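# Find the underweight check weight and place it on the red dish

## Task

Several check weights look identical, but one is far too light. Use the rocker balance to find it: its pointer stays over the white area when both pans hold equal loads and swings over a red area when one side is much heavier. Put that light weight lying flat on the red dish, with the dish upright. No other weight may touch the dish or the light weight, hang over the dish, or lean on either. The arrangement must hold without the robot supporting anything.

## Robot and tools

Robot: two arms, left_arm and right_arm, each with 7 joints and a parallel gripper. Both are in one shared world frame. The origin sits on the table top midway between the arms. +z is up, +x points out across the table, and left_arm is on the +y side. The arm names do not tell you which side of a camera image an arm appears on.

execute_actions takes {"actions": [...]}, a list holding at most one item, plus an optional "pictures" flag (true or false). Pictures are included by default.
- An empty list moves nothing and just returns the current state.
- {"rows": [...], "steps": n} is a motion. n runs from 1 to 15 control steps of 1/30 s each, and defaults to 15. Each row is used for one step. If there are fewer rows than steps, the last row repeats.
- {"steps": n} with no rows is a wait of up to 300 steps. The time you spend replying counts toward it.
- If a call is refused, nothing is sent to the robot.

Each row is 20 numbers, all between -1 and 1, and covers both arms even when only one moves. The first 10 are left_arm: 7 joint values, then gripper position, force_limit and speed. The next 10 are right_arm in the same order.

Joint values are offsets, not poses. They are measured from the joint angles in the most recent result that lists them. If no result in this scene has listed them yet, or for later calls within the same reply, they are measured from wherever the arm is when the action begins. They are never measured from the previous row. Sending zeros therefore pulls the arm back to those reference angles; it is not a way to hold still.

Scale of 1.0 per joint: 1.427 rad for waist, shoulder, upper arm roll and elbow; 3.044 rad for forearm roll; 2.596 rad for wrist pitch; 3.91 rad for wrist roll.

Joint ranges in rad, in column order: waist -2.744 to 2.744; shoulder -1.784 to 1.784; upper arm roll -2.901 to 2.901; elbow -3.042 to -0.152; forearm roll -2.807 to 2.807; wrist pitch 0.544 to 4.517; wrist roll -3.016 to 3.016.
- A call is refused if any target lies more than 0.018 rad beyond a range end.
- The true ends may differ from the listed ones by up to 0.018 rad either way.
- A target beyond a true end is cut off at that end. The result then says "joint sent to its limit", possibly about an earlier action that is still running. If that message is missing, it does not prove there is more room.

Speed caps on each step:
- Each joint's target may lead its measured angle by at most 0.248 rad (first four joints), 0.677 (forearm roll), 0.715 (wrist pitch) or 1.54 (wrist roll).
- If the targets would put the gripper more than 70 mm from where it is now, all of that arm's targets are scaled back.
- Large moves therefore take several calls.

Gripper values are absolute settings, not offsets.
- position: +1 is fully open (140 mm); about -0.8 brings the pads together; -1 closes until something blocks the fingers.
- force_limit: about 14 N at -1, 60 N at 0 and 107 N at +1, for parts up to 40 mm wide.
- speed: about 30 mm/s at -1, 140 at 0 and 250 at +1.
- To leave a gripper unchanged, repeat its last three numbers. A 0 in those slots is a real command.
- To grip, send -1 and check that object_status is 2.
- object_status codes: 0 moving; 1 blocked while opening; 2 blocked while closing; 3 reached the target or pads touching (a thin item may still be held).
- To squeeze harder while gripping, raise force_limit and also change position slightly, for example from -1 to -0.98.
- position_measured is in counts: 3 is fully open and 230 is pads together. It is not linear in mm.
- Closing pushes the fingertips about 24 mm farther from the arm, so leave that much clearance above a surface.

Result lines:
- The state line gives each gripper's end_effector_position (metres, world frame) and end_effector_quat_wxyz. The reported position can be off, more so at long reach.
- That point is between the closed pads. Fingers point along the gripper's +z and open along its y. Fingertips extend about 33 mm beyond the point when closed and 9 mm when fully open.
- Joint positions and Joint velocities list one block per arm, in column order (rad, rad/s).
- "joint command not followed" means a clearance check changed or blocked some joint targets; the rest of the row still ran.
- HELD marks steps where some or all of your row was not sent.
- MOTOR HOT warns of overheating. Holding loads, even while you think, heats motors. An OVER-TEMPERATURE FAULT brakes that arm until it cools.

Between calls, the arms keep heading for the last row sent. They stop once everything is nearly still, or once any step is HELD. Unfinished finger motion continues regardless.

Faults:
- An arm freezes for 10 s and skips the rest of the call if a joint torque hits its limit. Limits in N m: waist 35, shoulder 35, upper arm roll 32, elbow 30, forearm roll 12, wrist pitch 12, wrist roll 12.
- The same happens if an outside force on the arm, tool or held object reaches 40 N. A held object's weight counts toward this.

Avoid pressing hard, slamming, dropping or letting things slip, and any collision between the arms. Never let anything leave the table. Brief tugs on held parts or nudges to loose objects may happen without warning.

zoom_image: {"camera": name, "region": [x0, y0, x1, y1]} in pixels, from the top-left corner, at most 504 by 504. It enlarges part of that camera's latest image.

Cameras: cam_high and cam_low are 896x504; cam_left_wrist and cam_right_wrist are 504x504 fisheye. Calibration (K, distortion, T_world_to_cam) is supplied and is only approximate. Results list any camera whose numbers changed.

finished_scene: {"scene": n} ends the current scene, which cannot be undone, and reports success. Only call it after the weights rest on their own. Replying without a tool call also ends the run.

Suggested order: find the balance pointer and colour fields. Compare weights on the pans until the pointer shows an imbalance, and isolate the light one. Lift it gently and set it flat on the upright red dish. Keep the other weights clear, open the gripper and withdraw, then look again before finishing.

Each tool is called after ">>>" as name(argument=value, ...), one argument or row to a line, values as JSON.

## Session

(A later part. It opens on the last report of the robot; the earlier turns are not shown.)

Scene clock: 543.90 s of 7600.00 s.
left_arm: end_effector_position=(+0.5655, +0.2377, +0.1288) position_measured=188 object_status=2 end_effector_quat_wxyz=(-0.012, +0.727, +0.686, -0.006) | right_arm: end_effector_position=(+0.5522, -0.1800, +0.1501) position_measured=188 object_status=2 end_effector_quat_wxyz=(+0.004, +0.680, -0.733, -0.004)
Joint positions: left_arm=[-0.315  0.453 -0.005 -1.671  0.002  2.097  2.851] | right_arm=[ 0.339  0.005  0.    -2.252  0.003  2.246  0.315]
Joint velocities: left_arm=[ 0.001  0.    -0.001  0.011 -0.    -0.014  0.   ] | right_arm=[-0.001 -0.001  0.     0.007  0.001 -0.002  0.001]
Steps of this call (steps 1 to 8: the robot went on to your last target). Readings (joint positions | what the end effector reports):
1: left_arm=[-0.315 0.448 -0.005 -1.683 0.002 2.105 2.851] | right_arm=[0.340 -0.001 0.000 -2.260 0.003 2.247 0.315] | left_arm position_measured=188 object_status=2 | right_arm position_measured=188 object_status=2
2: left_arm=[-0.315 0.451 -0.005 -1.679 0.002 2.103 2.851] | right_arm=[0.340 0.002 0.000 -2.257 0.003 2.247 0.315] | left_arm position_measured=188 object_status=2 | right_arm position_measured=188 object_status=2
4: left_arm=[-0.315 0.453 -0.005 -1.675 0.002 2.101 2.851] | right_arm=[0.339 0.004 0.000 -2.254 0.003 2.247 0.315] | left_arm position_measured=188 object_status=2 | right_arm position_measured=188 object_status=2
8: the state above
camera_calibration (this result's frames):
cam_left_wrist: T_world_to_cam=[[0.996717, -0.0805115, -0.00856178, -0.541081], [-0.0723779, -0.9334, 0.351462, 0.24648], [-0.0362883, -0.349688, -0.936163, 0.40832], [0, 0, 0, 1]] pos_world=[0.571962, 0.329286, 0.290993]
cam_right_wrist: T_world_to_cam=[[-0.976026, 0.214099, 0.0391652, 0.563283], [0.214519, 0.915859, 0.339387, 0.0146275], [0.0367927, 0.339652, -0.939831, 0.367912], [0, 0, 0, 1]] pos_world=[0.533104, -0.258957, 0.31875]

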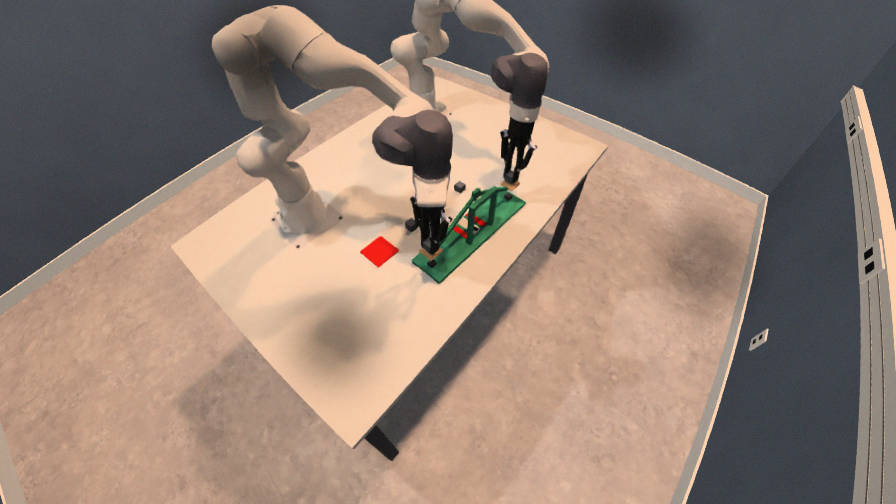

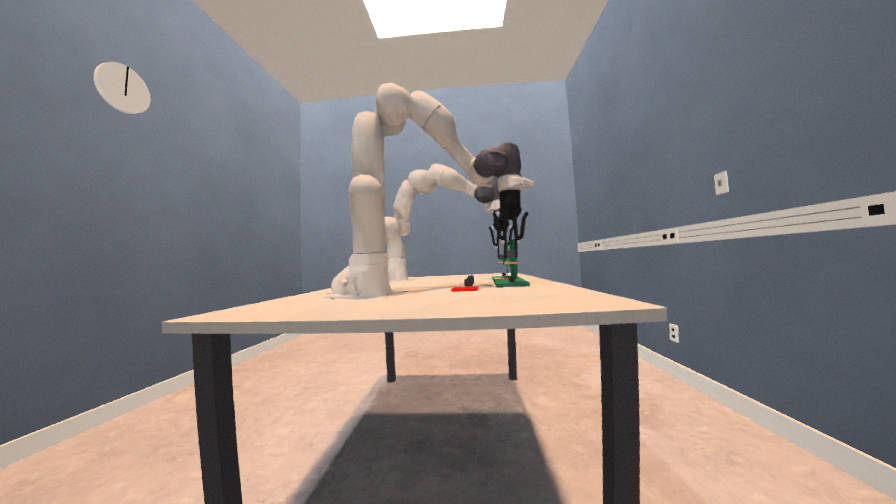

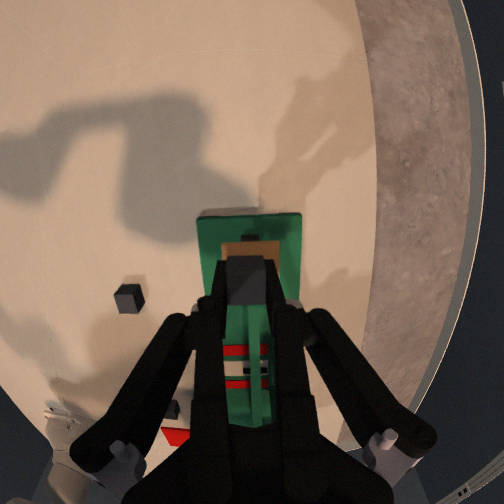

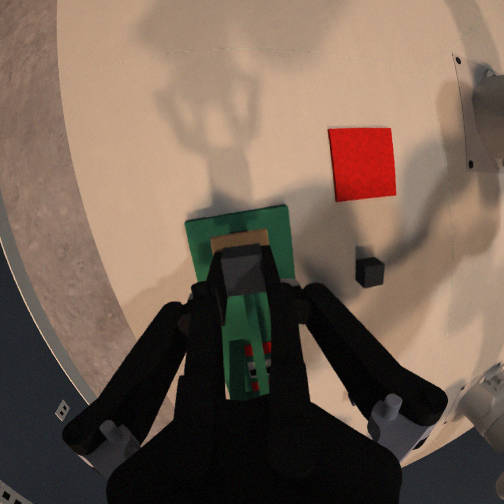

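>>> execute_actions(
  actions=[
    {"rows":[
[0,0.0003,0,-0.0004,0,0.004,0,-1,-0.4,-0.3,0.001,0.0006,0,-0.0004,0,0.004,0.003,-1,-0.4,-0.3],
[0,0.0008,0,-0.001,0,0.0075,0,-1,-0.4,-0.3,0.0022,0.0016,0,-0.001,0,0.0075,0.003,-1,-0.4,-0.3],
[0,0.0015,0,-0.0018,0,0.0105,0,-1,-0.4,-0.3,0.0034,0.003,0,-0.0018,0,0.0105,0.003,-1,-0.4,-0.3],
[0,0.0023,0,-0.0027,0,0.013,0,-1,-0.4,-0.3,0.0045,0.0047,0,-0.0027,0,0.013,0.003,-1,-0.4,-0.3],
[0,0.0032,0,-0.0036,0,0.015,0,-1,-0.4,-0.3,0.0052,0.0065,0,-0.0036,0,0.0147,0.003,-1,-0.4,-0.3],
[0,0.0041,0,-0.0045,0,0.016,0,-1,-0.4,-0.3,0.0052,0.0083,0,-0.0045,0,0.0157,0.003,-1,-0.4,-0.3],
[0,0.0049,0,-0.0054,0,0.016,0,-1,-0.4,-0.3,0.0052,0.0099,0,-0.0054,0,0.0157,0.003,-1,-0.4,-0.3],
[0,0.0056,0,-0.0062,0,0.016,0,-1,-0.4,-0.3,0.0052,0.0113,0,-0.0062,0,0.0157,0.003,-1,-0.4,-0.3],
[0,0.0061,0,-0.0067,0,0.016,0,-1,-0.4,-0.3,0.0052,0.0122,0,-0.0067,0,0.0157,0.003,-1,-0.4,-0.3],
[0,0.0063,0,-0.0069,0,0.0155,0,-1,-0.4,-0.3,0.0052,0.0126,0,-0.0069,0,0.0152,0.003,-1,-0.4,-0.3],
[0,0.0063,0,-0.0069,0,0.015,0,-1,-0.4,-0.3,0.0052,0.0126,0,-0.0069,0,0.0147,0.003,-1,-0.4,-0.3],
[0,0.0063,0,-0.0069,0,0.0143,0,-1,-0.4,-0.3,0.0052,0.0126,0,-0.0069,0,0.014,0.003,-1,-0.4,-0.3],
[0,0.0063,0,-0.0069,0,0.0143,0,-1,-0.4,-0.3,0.0052,0.0126,0,-0.0069,0,0.014,0.003,-1,-0.4,-0.3],
[0,0.0063,0,-0.0069,0,0.0143,0,0,-0.4,0,0.0052,0.0126,0,-0.0069,0,0.014,0.003,0,-0.4,0]
],"steps":15},
  ],
  pictures=false,
)

>>> execute_actions(
  actions=[
    {"steps":40},
  ],
)

>>> zoom_image(
  camera="cam_high",
  region=[400, 150, 540, 290],
)

Scene clock: 562.27 s of 7600.00 s.
left_arm: end_effector_position=(+0.5687, +0.2365, +0.1198) position_measured=188 object_status=0 end_effector_quat_wxyz=(-0.007, +0.727, +0.686, -0.004) | right_arm: end_effector_position=(+0.5537, -0.1770, +0.1397) position_measured=188 object_status=0 end_effector_quat_wxyz=(+0.001, +0.680, -0.733, -0.002)
Joint positions: left_arm=[-0.315  0.463 -0.005 -1.681  0.002  2.13   2.851] | right_arm=[ 0.344  0.022  0.    -2.261  0.003  2.278  0.32 ]
Joint velocities: left_arm=[-0.001  0.    -0.001  0.    -0.001  0.016  0.   ] | right_arm=[ 0.001 -0.001  0.     0.    -0.     0.011  0.005]
Steps of this call (steps 1 to 30: the robot went on to your last target; steps 31 to 90: nothing new was sent; then 14.87 s passed at rest; steps 91 to 105: all 15 steps of this action). Readings (joint positions | what the end effector reports):
91: left_arm=[-0.315 0.453 -0.005 -1.671 0.002 2.096 2.851] | right_arm=[0.339 0.005 0.000 -2.251 0.003 2.247 0.316] | left_arm position_measured=188 object_status=2 | right_arm position_measured=188 object_status=2
92: left_arm=[-0.315 0.453 -0.005 -1.671 0.002 2.099 2.851] | right_arm=[0.339 0.005 0.000 -2.251 0.003 2.249 0.317] | left_arm position_measured=188 object_status=2 | right_arm position_measured=188 object_status=2
94: left_arm=[-0.315 0.454 -0.005 -1.673 0.002 2.107 2.851] | right_arm=[0.340 0.006 0.000 -2.252 0.003 2.257 0.318] | left_arm position_measured=188 object_status=2 | right_arm position_measured=188 object_status=2
98: left_arm=[-0.315 0.458 -0.005 -1.677 0.002 2.123 2.851] | right_arm=[0.344 0.014 0.000 -2.256 0.003 2.272 0.319] | left_arm position_measured=188 object_status=2 | right_arm position_measured=188 object_status=2
105: the state above

Scene clock: 563.60 s of 7600.00 s.
left_arm: end_effector_position=(+0.5695, +0.2362, +0.1201) position_measured=129 object_status=3 end_effector_quat_wxyz=(-0.005, +0.727, +0.686, -0.003) | right_arm: end_effector_position=(+0.5543, -0.1768, +0.1399) position_measured=129 object_status=3 end_effector_quat_wxyz=(+0.001, +0.680, -0.733, -0.002)
Joint positions: left_arm=[-0.315  0.463 -0.005 -1.681  0.002  2.132  2.851] | right_arm=[ 0.344  0.022  0.    -2.261  0.003  2.28   0.321]
Joint velocities: left_arm=[-0.     0.    -0.    -0.001  0.001  0.001  0.001] | right_arm=[-0.     0.    -0.001  0.001  0.001  0.001  0.   ]
Steps of this call (steps 1 to 15: the robot went on to your last target; steps 16 to 40: nothing new was sent). Readings (joint positions | what the end effector reports):
1: left_arm=[-0.315 0.463 -0.005 -1.681 0.002 2.130 2.851] | right_arm=[0.344 0.022 0.000 -2.261 0.003 2.278 0.320] | left_arm position_measured=174 object_status=0 | right_arm position_measured=174 object_status=0
2: left_arm=[-0.315 0.463 -0.005 -1.681 0.002 2.130 2.851] | right_arm=[0.344 0.022 0.000 -2.261 0.003 2.278 0.321] | left_arm position_measured=166 object_status=0 | right_arm position_measured=166 object_status=0
4: left_arm=[-0.315 0.463 -0.005 -1.681 0.002 2.131 2.851] | right_arm=[0.344 0.022 0.000 -2.261 0.003 2.279 0.321] | left_arm position_measured=151 object_status=0 | right_arm position_measured=151 object_status=0
8: left_arm=[-0.315 0.463 -0.005 -1.681 0.002 2.132 2.851] | right_arm=[0.344 0.022 0.000 -2.261 0.003 2.280 0.321] | left_arm position_measured=129 object_status=0 | right_arm position_measured=129 object_status=0
40: the state above
All arms were judged still, so your last target was given up. Only a new action makes them travel on or press farther. Fingers that are still opening or closing keep moving.
camera_calibration (this result's frames):
cam_left_wrist: T_world_to_cam=[[0.996736, -0.0805779, 0.00494348, -0.546849], [-0.0770786, -0.931669, 0.355037, 0.250251], [-0.0240025, -0.35426, -0.934839, 0.393716], [0, 0, 0, 1]] pos_world=[0.573803, 0.328565, 0.281916]
cam_right_wrist: T_world_to_cam=[[-0.976085, 0.214915, 0.0327004, 0.566147], [0.21296, 0.915108, 0.342382, 0.0149339], [0.0436587, 0.341157, -0.938992, 0.353495], [0, 0, 0, 1]] pos_world=[0.533995, -0.255937, 0.308302]

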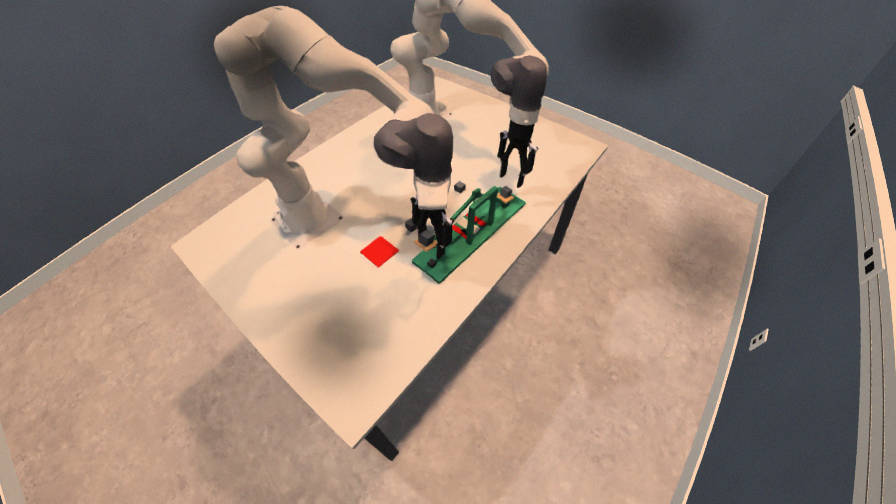

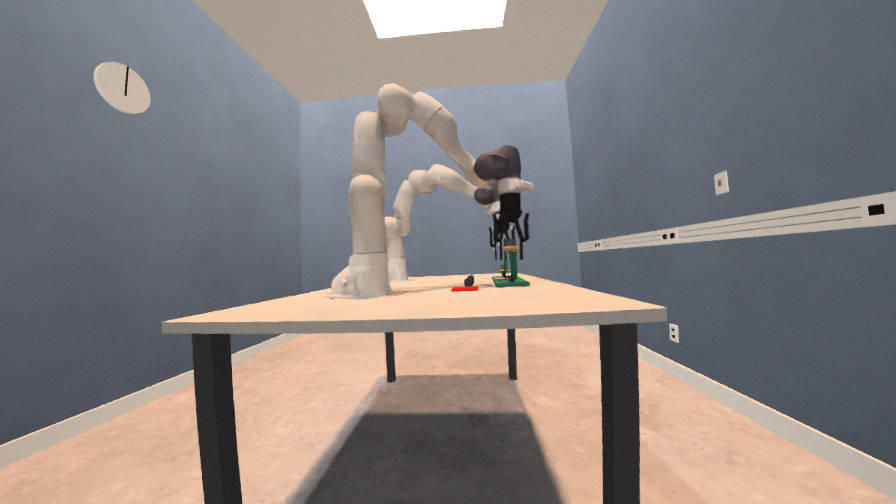

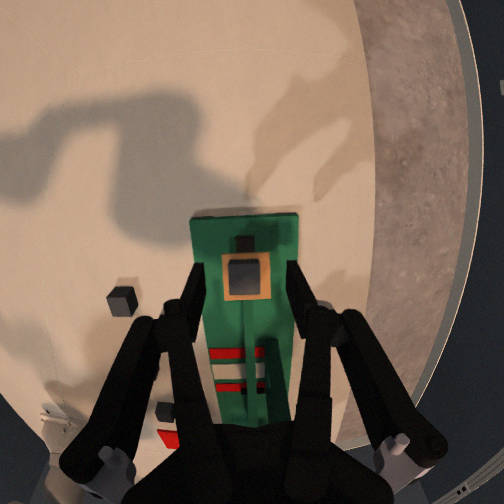

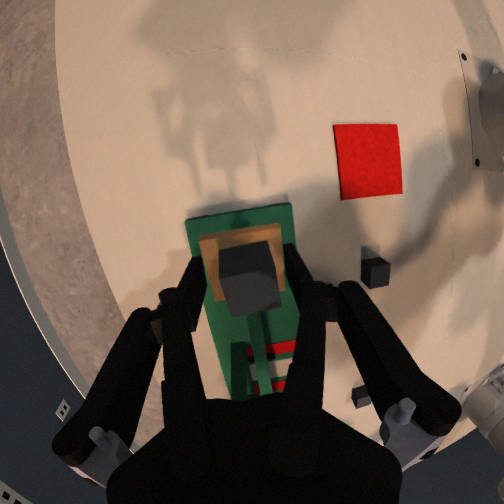

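Region (400, 150, 540, 290) of cam_high's 896x504 image, scaled by 3.600, with more detail than that image has.

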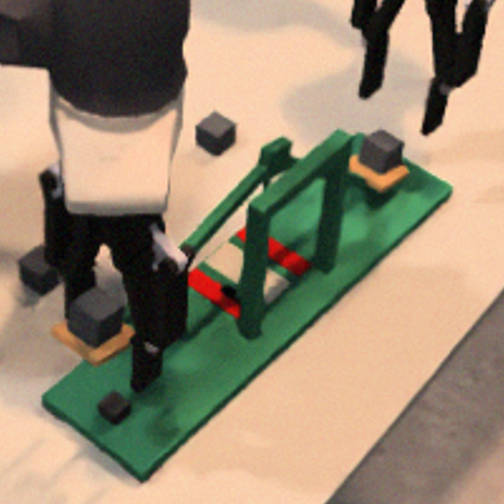

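>>> execute_actions(
  actions=[
    {"rows":[
[0,0,0,0,0,0,0,0,-0.4,0,-0.0002,-0.0008,0,0.0006,0,-0.0064,0,0,-0.4,0],
[0,0,0,0,0,0,0,0,-0.4,0,-0.0008,-0.003,0,0.0022,0,-0.0135,0,0,-0.4,0],
[0,0,0,0,0,0,0,0,-0.4,0,-0.0017,-0.0064,0,0.0047,0,-0.0205,0,0,-0.4,0],
[0,0,0,0,0,0,0,0,-0.4,0,-0.0028,-0.0107,0,0.0079,0,-0.0262,0,0,-0.4,0],
[0,0,0,0,0,0,0,0,-0.4,0,-0.0042,-0.0157,0,0.0117,0,-0.0318,0,0,-0.4,0],
[0,0,0,0,0,0,0,0,-0.4,0,-0.0056,-0.0213,0,0.0157,0,-0.0372,0,0,-0.4,0],
[0,0,0,0,0,0,0,0,-0.4,0,-0.0072,-0.027,0,0.02,0,-0.0421,0,0,-0.4,0],
[0,0,0,0,0,0,0,0,-0.4,0,-0.0087,-0.0327,0,0.0243,0,-0.0463,0,0,-0.4,0],
[0,0,0,0,0,0,0,0,-0.4,0,-0.0101,-0.0383,0,0.0283,0,-0.0496,0,0,-0.4,0],
[0,0,0,0,0,0,0,0,-0.4,0,-0.0115,-0.0433,0,0.0321,0,-0.0517,0,0,-0.4,0],
[0,0,0,0,0,0,0,0,-0.4,0,-0.0126,-0.0476,0,0.0353,0,-0.053,0,0,-0.4,0],
[0,0,0,0,0,0,0,0,-0.4,0,-0.0135,-0.051,0,0.0378,0,-0.0533,0,0,-0.4,0],
[0,0,0,0,0,0,0,0,-0.4,0,-0.0141,-0.0532,0,0.0394,0,-0.0533,0,-0.37,-0.4,0],
[0,0,0,0,0,0,0,0,-0.4,0,-0.0143,-0.054,0,0.0405,0,-0.0533,0,-0.37,-0.4,0],
[0,0,0,0,0,0,0,0,-0.4,0,-0.0143,-0.054,0,0.0405,0,-0.0533,0,-0.37,-0.4,0]
],"steps":15},
  ],
  pictures=false,
)

>>> execute_actions(
  actions=[
    {"steps":6},
  ],
)

>>> execute_actions(
  actions=[
    {"rows":[
[0,0,0,0,0,0,0,0,-0.4,0,0.0002,0.0007,0,-0.0005,0,0.007,0,-0.37,-0.4,0],
[0,0,0,0,0,0,0,0,-0.4,0,0.0007,0.0028,0,-0.0021,0,0.0135,0,-0.37,-0.4,0],
[0,0,0,0,0,0,0,0,-0.4,0,0.0015,0.0061,0,-0.0045,0,0.0198,0,-0.37,-0.4,0],
[0,0,0,0,0,0,0,0,-0.4,0,0.0026,0.0102,0,-0.0075,0,0.0255,0,-0.37,-0.4,0],
[0,0,0,0,0,0,0,0,-0.4,0,0.0038,0.0151,0,-0.0111,0,0.0312,0,-0.37,-0.4,0],
[0,0,0,0,0,0,0,0,-0.4,0,0.0052,0.0205,0,-0.0151,0,0.0367,0,-0.37,-0.4,0],
[0,0,0,0,0,0,0,0,-0.4,0,0.0066,0.0262,0,-0.0193,0,0.042,0,-0.37,-0.4,0],
[0,0,0,0,0,0,0,0,-0.4,0,0.0081,0.032,0,-0.0236,0,0.0467,0,-0.37,-0.4,0],
[0,0,0,0,0,0,0,0,-0.4,0,0.0095,0.0377,0,-0.0278,0,0.0507,0,-0.37,-0.4,0],
[0,0,0,0,0,0,0,0,-0.4,0,0.0109,0.0431,0,-0.0318,0,0.0539,0,-0.37,-0.4,0],
[0,0,0,0,0,0,0,0,-0.4,0,0.0121,0.048,0,-0.0354,0,0.056,0,-0.37,-0.4,0],
[0,0,0,0,0,0,0,0,-0.4,0,0.0132,0.0521,0,-0.0384,0,0.0572,0,-0.37,-0.4,0],
[0,0,0,0,0,0,0,0,-0.4,0,0.014,0.0554,0,-0.0408,0,0.0575,0,-0.37,-0.4,0],
[0,0,0,0,0,0,0,0,-0.4,0,0.0145,0.0575,0,-0.0424,0,0.0575,0,-0.37,-0.4,0],
[0,0,0,0,0,0,0,0,-0.4,0,0.0147,0.0582,0,-0.0429,0,0.0575,0,-0.37,-0.4,0]
],"steps":15},
  ],
  pictures=false,
)

>>> execute_actions(
  actions=[
    {"steps":8},
  ],
)

>>> zoom_image(
  camera="cam_right_wrist",
  region=[170, 180, 310, 320],
)

>>> zoom_image(
  camera="cam_low",
  region=[470, 220, 550, 295],
)

Scene clock: 680.80 s of 7600.00 s.
left_arm: end_effector_position=(+0.5695, +0.2362, +0.1201) position_measured=129 object_status=3 end_effector_quat_wxyz=(-0.005, +0.727, +0.686, -0.003) | right_arm: end_effector_position=(+0.5577, -0.1850, +0.1920) position_measured=142 object_status=0 end_effector_quat_wxyz=(-0.004, +0.674, -0.739, +0.001)
Joint positions: left_arm=[-0.315  0.463 -0.005 -1.681  0.002  2.132  2.851] | right_arm=[ 0.327 -0.052  0.    -2.207  0.003  2.163  0.322]
Joint velocities: left_arm=[-0.003 -0.    -0.     0.001  0.002  0.001 -0.001] | right_arm=[-0.02  -0.099  0.001  0.075 -0.    -0.101  0.001]
Steps of this call (steps 1 to 90: nothing new was sent; then 113.70 s passed at rest; steps 91 to 105: all 15 steps of this action). Readings (joint positions | what the end effector reports):
91: left_arm=[-0.315 0.463 -0.005 -1.681 0.002 2.132 2.851] | right_arm=[0.344 0.022 0.000 -2.261 0.003 2.278 0.322] | left_arm position_measured=129 object_status=3 | right_arm position_measured=129 object_status=3
92: left_arm=[-0.315 0.463 -0.005 -1.681 0.002 2.132 2.851] | right_arm=[0.344 0.022 0.000 -2.260 0.003 2.273 0.322] | left_arm position_measured=129 object_status=3 | right_arm position_measured=129 object_status=3
94: left_arm=[-0.315 0.463 -0.005 -1.681 0.002 2.132 2.851] | right_arm=[0.344 0.019 0.000 -2.258 0.003 2.256 0.322] | left_arm position_measured=129 object_status=3 | right_arm position_measured=129 object_status=3
98: left_arm=[-0.315 0.463 -0.005 -1.681 0.002 2.132 2.851] | right_arm=[0.339 -0.003 0.000 -2.242 0.003 2.213 0.322] | left_arm position_measured=129 object_status=3 | right_arm position_measured=129 object_status=3
105: the state above

Scene clock: 681.00 s of 7600.00 s.
left_arm: end_effector_position=(+0.5695, +0.2362, +0.1201) position_measured=129 object_status=3 end_effector_quat_wxyz=(-0.005, +0.727, +0.686, -0.003) | right_arm: end_effector_position=(+0.5557, -0.1860, +0.1943) position_measured=176 object_status=0 end_effector_quat_wxyz=(-0.002, +0.673, -0.739, -0.001)
Joint positions: left_arm=[-0.315  0.463 -0.005 -1.681  0.002  2.132  2.851] | right_arm=[ 0.326 -0.056  0.    -2.204  0.003  2.15   0.322]
Joint velocities: left_arm=[-0.001  0.001  0.001 -0.001 -0.     0.     0.001] | right_arm=[ 0.001  0.001 -0.001 -0.001 -0.    -0.037  0.001]
Steps of this call (steps 1 to 6: the robot went on to your last target). Readings (joint positions | what the end effector reports):
1: left_arm=[-0.315 0.463 -0.005 -1.681 0.002 2.132 2.851] | right_arm=[0.327 -0.054 0.000 -2.205 0.003 2.160 0.322] | left_arm position_measured=129 object_status=3 | right_arm position_measured=150 object_status=0
2: left_arm=[-0.315 0.463 -0.005 -1.681 0.002 2.132 2.851] | right_arm=[0.326 -0.055 0.000 -2.204 0.003 2.157 0.322] | left_arm position_measured=129 object_status=3 | right_arm position_measured=157 object_status=0
4: left_arm=[-0.315 0.463 -0.005 -1.681 0.002 2.132 2.851] | right_arm=[0.326 -0.056 0.000 -2.204 0.003 2.153 0.322] | left_arm position_measured=129 object_status=3 | right_arm position_measured=172 object_status=0
6: the state above
camera_calibration (this result's frames):
cam_left_wrist: T_world_to_cam=[[0.996736, -0.0805775, 0.00502827, -0.546885], [-0.0771078, -0.931659, 0.355059, 0.250251], [-0.0239251, -0.354287, -0.93483, 0.393689], [0, 0, 0, 1]] pos_world=[0.573815, 0.328561, 0.281929]
cam_right_wrist: T_world_to_cam=[[-0.972275, 0.232092, 0.0285537, 0.569533], [0.227526, 0.910747, 0.344634, -0.00490873], [0.0539817, 0.341575, -0.938303, 0.401874], [0, 0, 0, 1]] pos_world=[0.533165, -0.264984, 0.362509]

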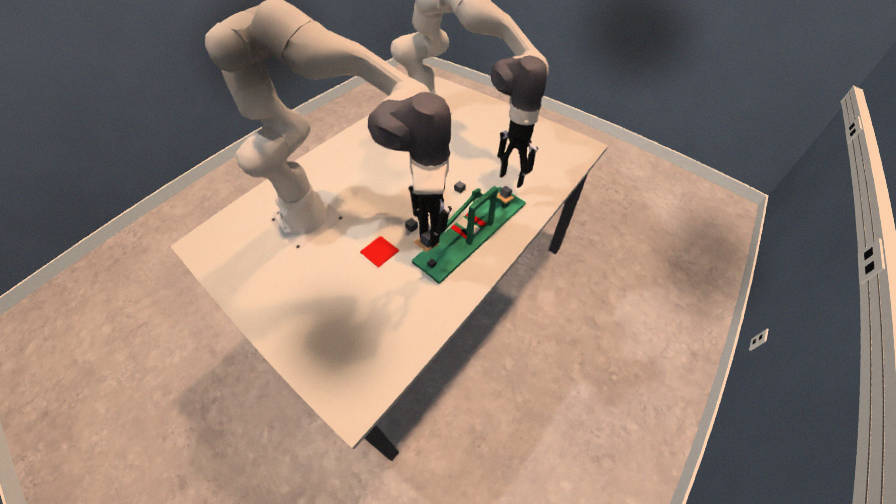

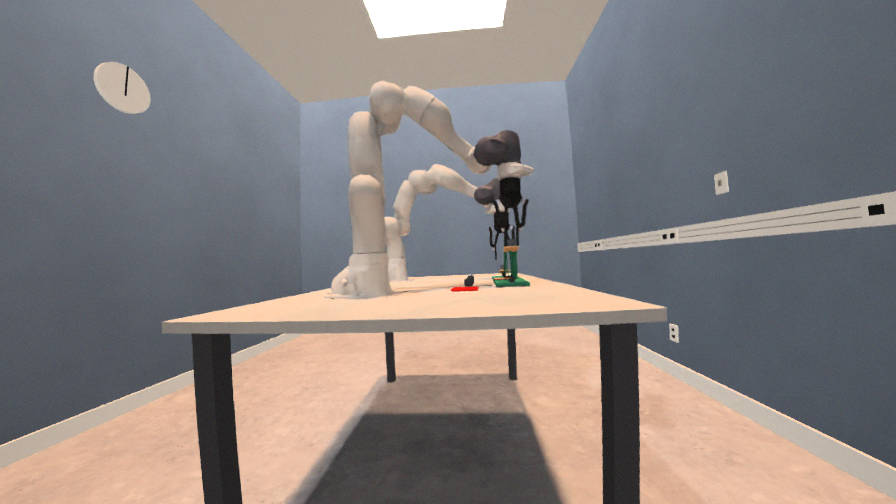

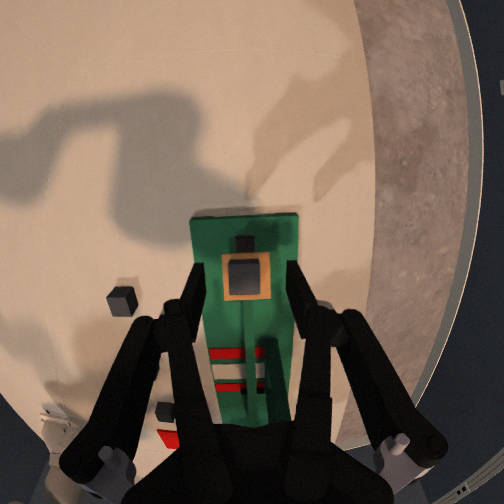

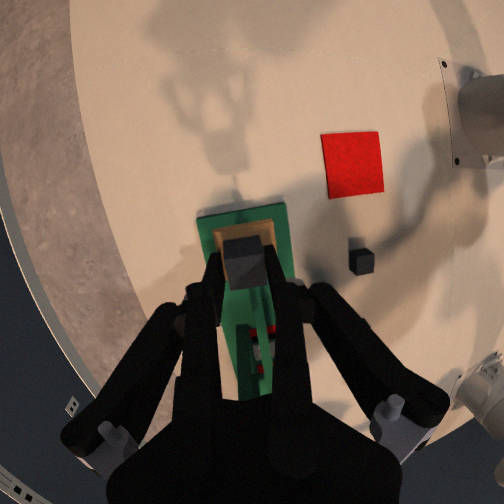

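Scene clock: 681.50 s of 7600.00 s.
left_arm: end_effector_position=(+0.5695, +0.2362, +0.1201) position_measured=129 object_status=3 end_effector_quat_wxyz=(-0.005, +0.727, +0.686, -0.003) | right_arm: end_effector_position=(+0.5555, -0.1769, +0.1425) position_measured=176 object_status=3 end_effector_quat_wxyz=(-0.000, +0.680, -0.734, -0.001)
Joint positions: left_arm=[-0.315  0.463 -0.005 -1.681  0.002  2.132  2.851] | right_arm=[ 0.344  0.019  0.    -2.257  0.003  2.276  0.322]
Joint velocities: left_arm=[ 0.     0.001 -0.001  0.     0.     0.    -0.001] | right_arm=[ 0.033  0.132  0.001 -0.094 -0.001  0.126  0.001]
Steps of this call (steps 1 to 15: all 15 steps of this action). Readings (joint positions | what the end effector reports):
1: left_arm=[-0.315 0.463 -0.005 -1.681 0.002 2.132 2.851] | right_arm=[0.326 -0.055 0.000 -2.204 0.003 2.152 0.322] | left_arm position_measured=129 object_status=3 | right_arm position_measured=176 object_status=0
2: left_arm=[-0.315 0.463 -0.005 -1.681 0.002 2.132 2.851] | right_arm=[0.326 -0.055 0.000 -2.204 0.003 2.157 0.322] | left_arm position_measured=129 object_status=3 | right_arm position_measured=176 object_status=0
4: left_arm=[-0.315 0.463 -0.005 -1.681 0.002 2.132 2.851] | right_arm=[0.327 -0.052 0.000 -2.206 0.003 2.173 0.322] | left_arm position_measured=129 object_status=3 | right_arm position_measured=176 object_status=0
8: left_arm=[-0.315 0.463 -0.005 -1.681 0.002 2.132 2.851] | right_arm=[0.331 -0.032 0.000 -2.222 0.003 2.216 0.322] | left_arm position_measured=129 object_status=3 | right_arm position_measured=176 object_status=3
15: the state above

Scene clock: 681.77 s of 7600.00 s.
left_arm: end_effector_position=(+0.5695, +0.2362, +0.1201) position_measured=129 object_status=3 end_effector_quat_wxyz=(-0.005, +0.727, +0.686, -0.003) | right_arm: end_effector_position=(+0.5557, -0.1758, +0.1375) position_measured=176 object_status=3 end_effector_quat_wxyz=(-0.001, +0.680, -0.733, -0.001)
Joint positions: left_arm=[-0.315  0.463 -0.005 -1.681  0.002  2.132  2.851] | right_arm=[ 0.346  0.026  0.    -2.263  0.003  2.292  0.322]
Joint velocities: left_arm=[ 0.002  0.    -0.001  0.    -0.001  0.    -0.001] | right_arm=[-0.001 -0.001 -0.     0.002  0.     0.022 -0.   ]
Steps of this call (steps 1 to 8: the robot went on to your last target). Readings (joint positions | what the end effector reports):
1: left_arm=[-0.315 0.463 -0.005 -1.681 0.002 2.132 2.851] | right_arm=[0.344 0.023 0.000 -2.260 0.003 2.280 0.322] | left_arm position_measured=129 object_status=3 | right_arm position_measured=176 object_status=3
2: left_arm=[-0.315 0.463 -0.005 -1.681 0.002 2.132 2.851] | right_arm=[0.345 0.025 0.000 -2.262 0.003 2.283 0.322] | left_arm position_measured=129 object_status=3 | right_arm position_measured=176 object_status=3
4: left_arm=[-0.315 0.463 -0.005 -1.681 0.002 2.132 2.851] | right_arm=[0.345 0.026 0.000 -2.263 0.003 2.288 0.322] | left_arm position_measured=129 object_status=3 | right_arm position_measured=176 object_status=3
8: the state above
camera_calibration (this result's frames):
cam_left_wrist: T_world_to_cam=[[0.996736, -0.0805776, 0.00502831, -0.546885], [-0.0771078, -0.931659, 0.355059, 0.250251], [-0.0239251, -0.354287, -0.93483, 0.393689], [0, 0, 0, 1]] pos_world=[0.573815, 0.328561, 0.281929]
cam_right_wrist: T_world_to_cam=[[-0.976466, 0.213797, 0.0283742, 0.567987], [0.210336, 0.914943, 0.344438, 0.0157029], [0.0476791, 0.3423, -0.93838, 0.348745], [0, 0, 0, 1]] pos_world=[0.534689, -0.255177, 0.305731]

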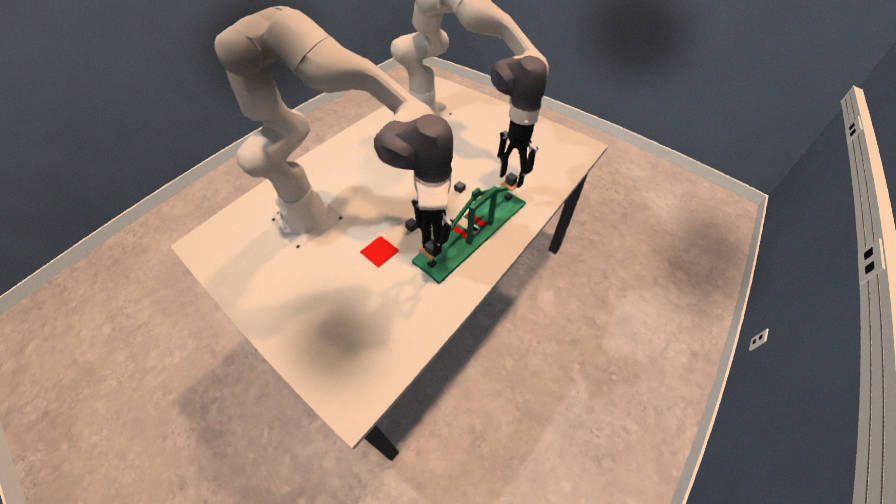

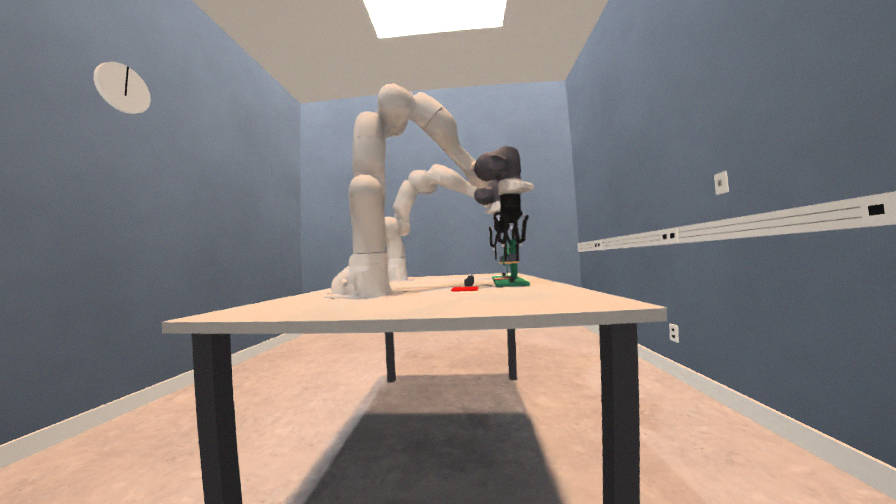

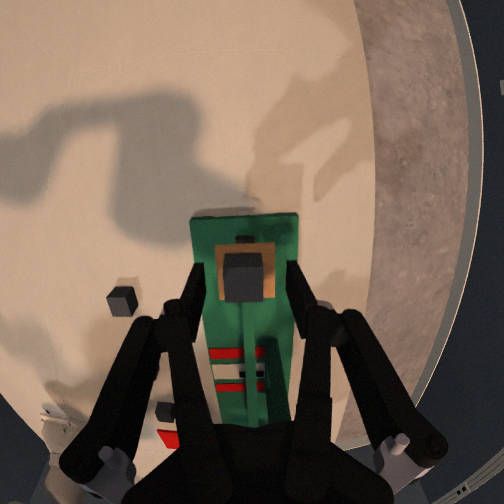

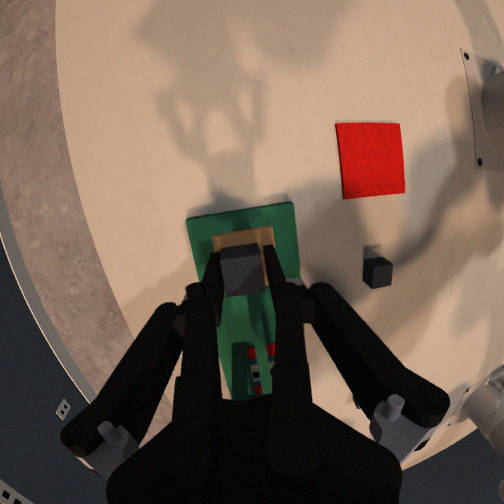

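Region (170, 180, 310, 320) of cam_right_wrist's 504x504 image, scaled by 3.600, with more detail than that image has.

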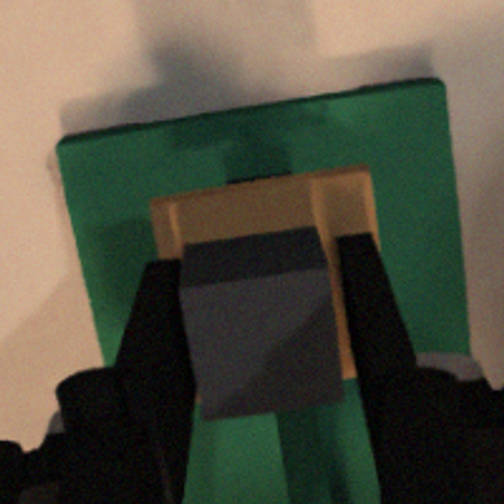

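Region (470, 220, 550, 295) of cam_low's 896x504 image, scaled by 6.300, with more detail than that image has; it fills the top 472 rows of this view, and the rest is white.

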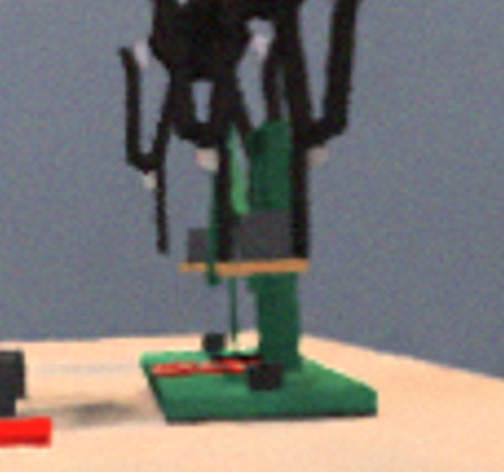

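>>> execute_actions(
  actions=[],
)

Scene clock: 693.20 s of 7600.00 s.
left_arm: end_effector_position=(+0.5695, +0.2362, +0.1201) position_measured=129 object_status=3 end_effector_quat_wxyz=(-0.005, +0.727, +0.686, -0.003) | right_arm: end_effector_position=(+0.5567, -0.1755, +0.1377) position_measured=176 object_status=3 end_effector_quat_wxyz=(-0.003, +0.680, -0.733, +0.000)
Joint positions: left_arm=[-0.315  0.463 -0.005 -1.681  0.002  2.132  2.851] | right_arm=[ 0.346  0.026  0.    -2.264  0.003  2.296  0.322]
Joint velocities: left_arm=[ 0.     0.001 -0.     0.002  0.     0.001 -0.002] | right_arm=[-0.    -0.    -0.001  0.001 -0.    -0.     0.   ]
Steps of this call (steps 1 to 30: the robot went on to your last target; steps 31 to 90: nothing new was sent; then 8.43 s passed at rest). Readings (joint positions | what the end effector reports):
1: left_arm=[-0.315 0.463 -0.005 -1.681 0.002 2.132 2.851] | right_arm=[0.346 0.026 0.000 -2.263 0.003 2.293 0.322] | left_arm position_measured=129 object_status=3 | right_arm position_measured=176 object_status=3
2: left_arm=[-0.315 0.463 -0.005 -1.681 0.002 2.132 2.851] | right_arm=[0.346 0.026 0.000 -2.263 0.003 2.293 0.322] | left_arm position_measured=129 object_status=3 | right_arm position_measured=176 object_status=3
4: left_arm=[-0.315 0.463 -0.005 -1.681 0.002 2.132 2.851] | right_arm=[0.346 0.026 0.000 -2.263 0.003 2.294 0.322] | left_arm position_measured=129 object_status=3 | right_arm position_measured=176 object_status=3
8: left_arm=[-0.315 0.463 -0.005 -1.681 0.002 2.132 2.851] | right_arm=[0.346 0.026 0.000 -2.263 0.003 2.295 0.322] | left_arm position_measured=129 object_status=3 | right_arm position_measured=176 object_status=3
90: the state above
All arms were judged still, so your last target was given up. Only a new action makes them travel on or press farther. Fingers that are still opening or closing keep moving.
camera_calibration (this result's frames):
cam_left_wrist: T_world_to_cam=[[0.996736, -0.0805775, 0.00502835, -0.546885], [-0.0771078, -0.931659, 0.355059, 0.250251], [-0.0239251, -0.354287, -0.93483, 0.393689], [0, 0, 0, 1]] pos_world=[0.573815, 0.328561, 0.281929]
cam_right_wrist: T_world_to_cam=[[-0.976552, 0.213782, 0.0253628, 0.569358], [0.209216, 0.914658, 0.345876, 0.0155651], [0.0507439, 0.343072, -0.937937, 0.347184], [0, 0, 0, 1]] pos_world=[0.535133, -0.255064, 0.305813]

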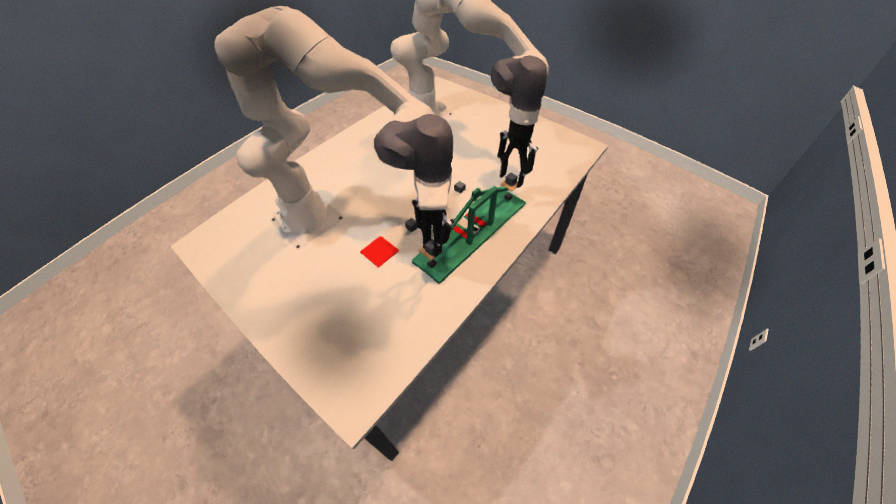

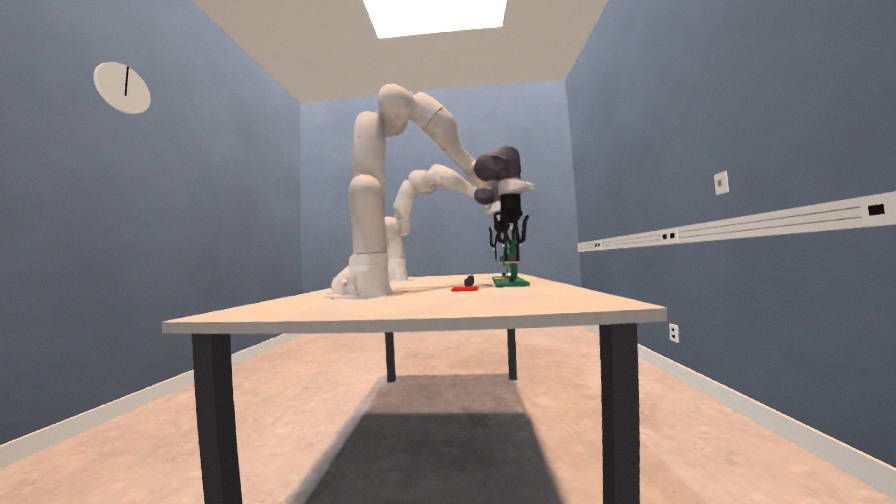

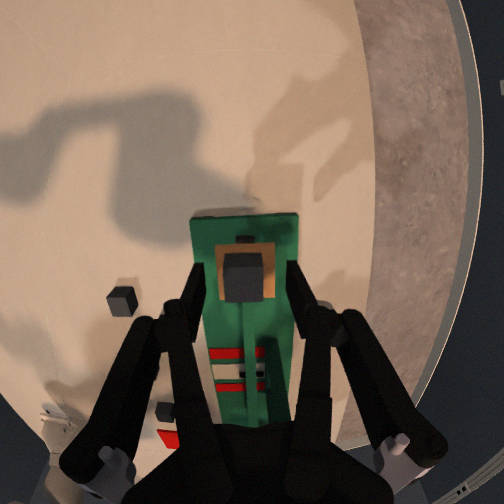

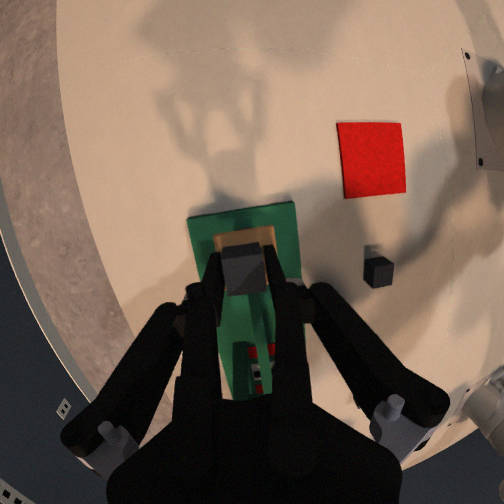

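>>> execute_actions(
  actions=[
    {"rows": [[0,0,0,0,0,0,0,0,-0.4,0, 0,0,0,0,0,0,0,-1,-0.4,-0.3]], "steps": 9},
  ],
  pictures=false,
)

Scene clock: 695.30 s of 7600.00 s.
left_arm: end_effector_position=(+0.5695, +0.2362, +0.1201) position_measured=129 object_status=3 end_effector_quat_wxyz=(-0.005, +0.727, +0.686, -0.003) | right_arm: end_effector_position=(+0.5569, -0.1755, +0.1378) position_measured=188 object_status=0 end_effector_quat_wxyz=(-0.003, +0.680, -0.733, +0.000)
Joint positions: left_arm=[-0.315  0.463 -0.005 -1.681  0.002  2.132  2.851] | right_arm=[ 0.346  0.026  0.    -2.264  0.003  2.296  0.322]
Joint velocities: left_arm=[-0.    -0.     0.001 -0.001  0.001 -0.     0.001] | right_arm=[-0.001 -0.    -0.001  0.001  0.001 -0.    -0.   ]
Steps of this call (steps 1 to 54: nothing new was sent; steps 55 to 63: all 9 steps of this action). Readings (joint positions | what the end effector reports):
55: left_arm=[-0.315 0.463 -0.005 -1.681 0.002 2.132 2.851] | right_arm=[0.346 0.026 0.000 -2.264 0.003 2.296 0.322] | left_arm position_measured=129 object_status=3 | right_arm position_measured=176 object_status=0
56: left_arm=[-0.315 0.463 -0.005 -1.681 0.002 2.132 2.851] | right_arm=[0.346 0.026 0.000 -2.264 0.003 2.296 0.322] | left_arm position_measured=129 object_status=3 | right_arm position_measured=181 object_status=0
58: left_arm=[-0.315 0.463 -0.005 -1.681 0.002 2.132 2.851] | right_arm=[0.346 0.026 0.000 -2.264 0.003 2.296 0.322] | left_arm position_measured=129 object_status=3 | right_arm position_measured=188 object_status=0
62: left_arm=[-0.315 0.463 -0.005 -1.681 0.002 2.132 2.851] | right_arm=[0.346 0.026 0.000 -2.264 0.003 2.296 0.322] | left_arm position_measured=129 object_status=3 | right_arm position_measured=188 object_status=0
63: the state above


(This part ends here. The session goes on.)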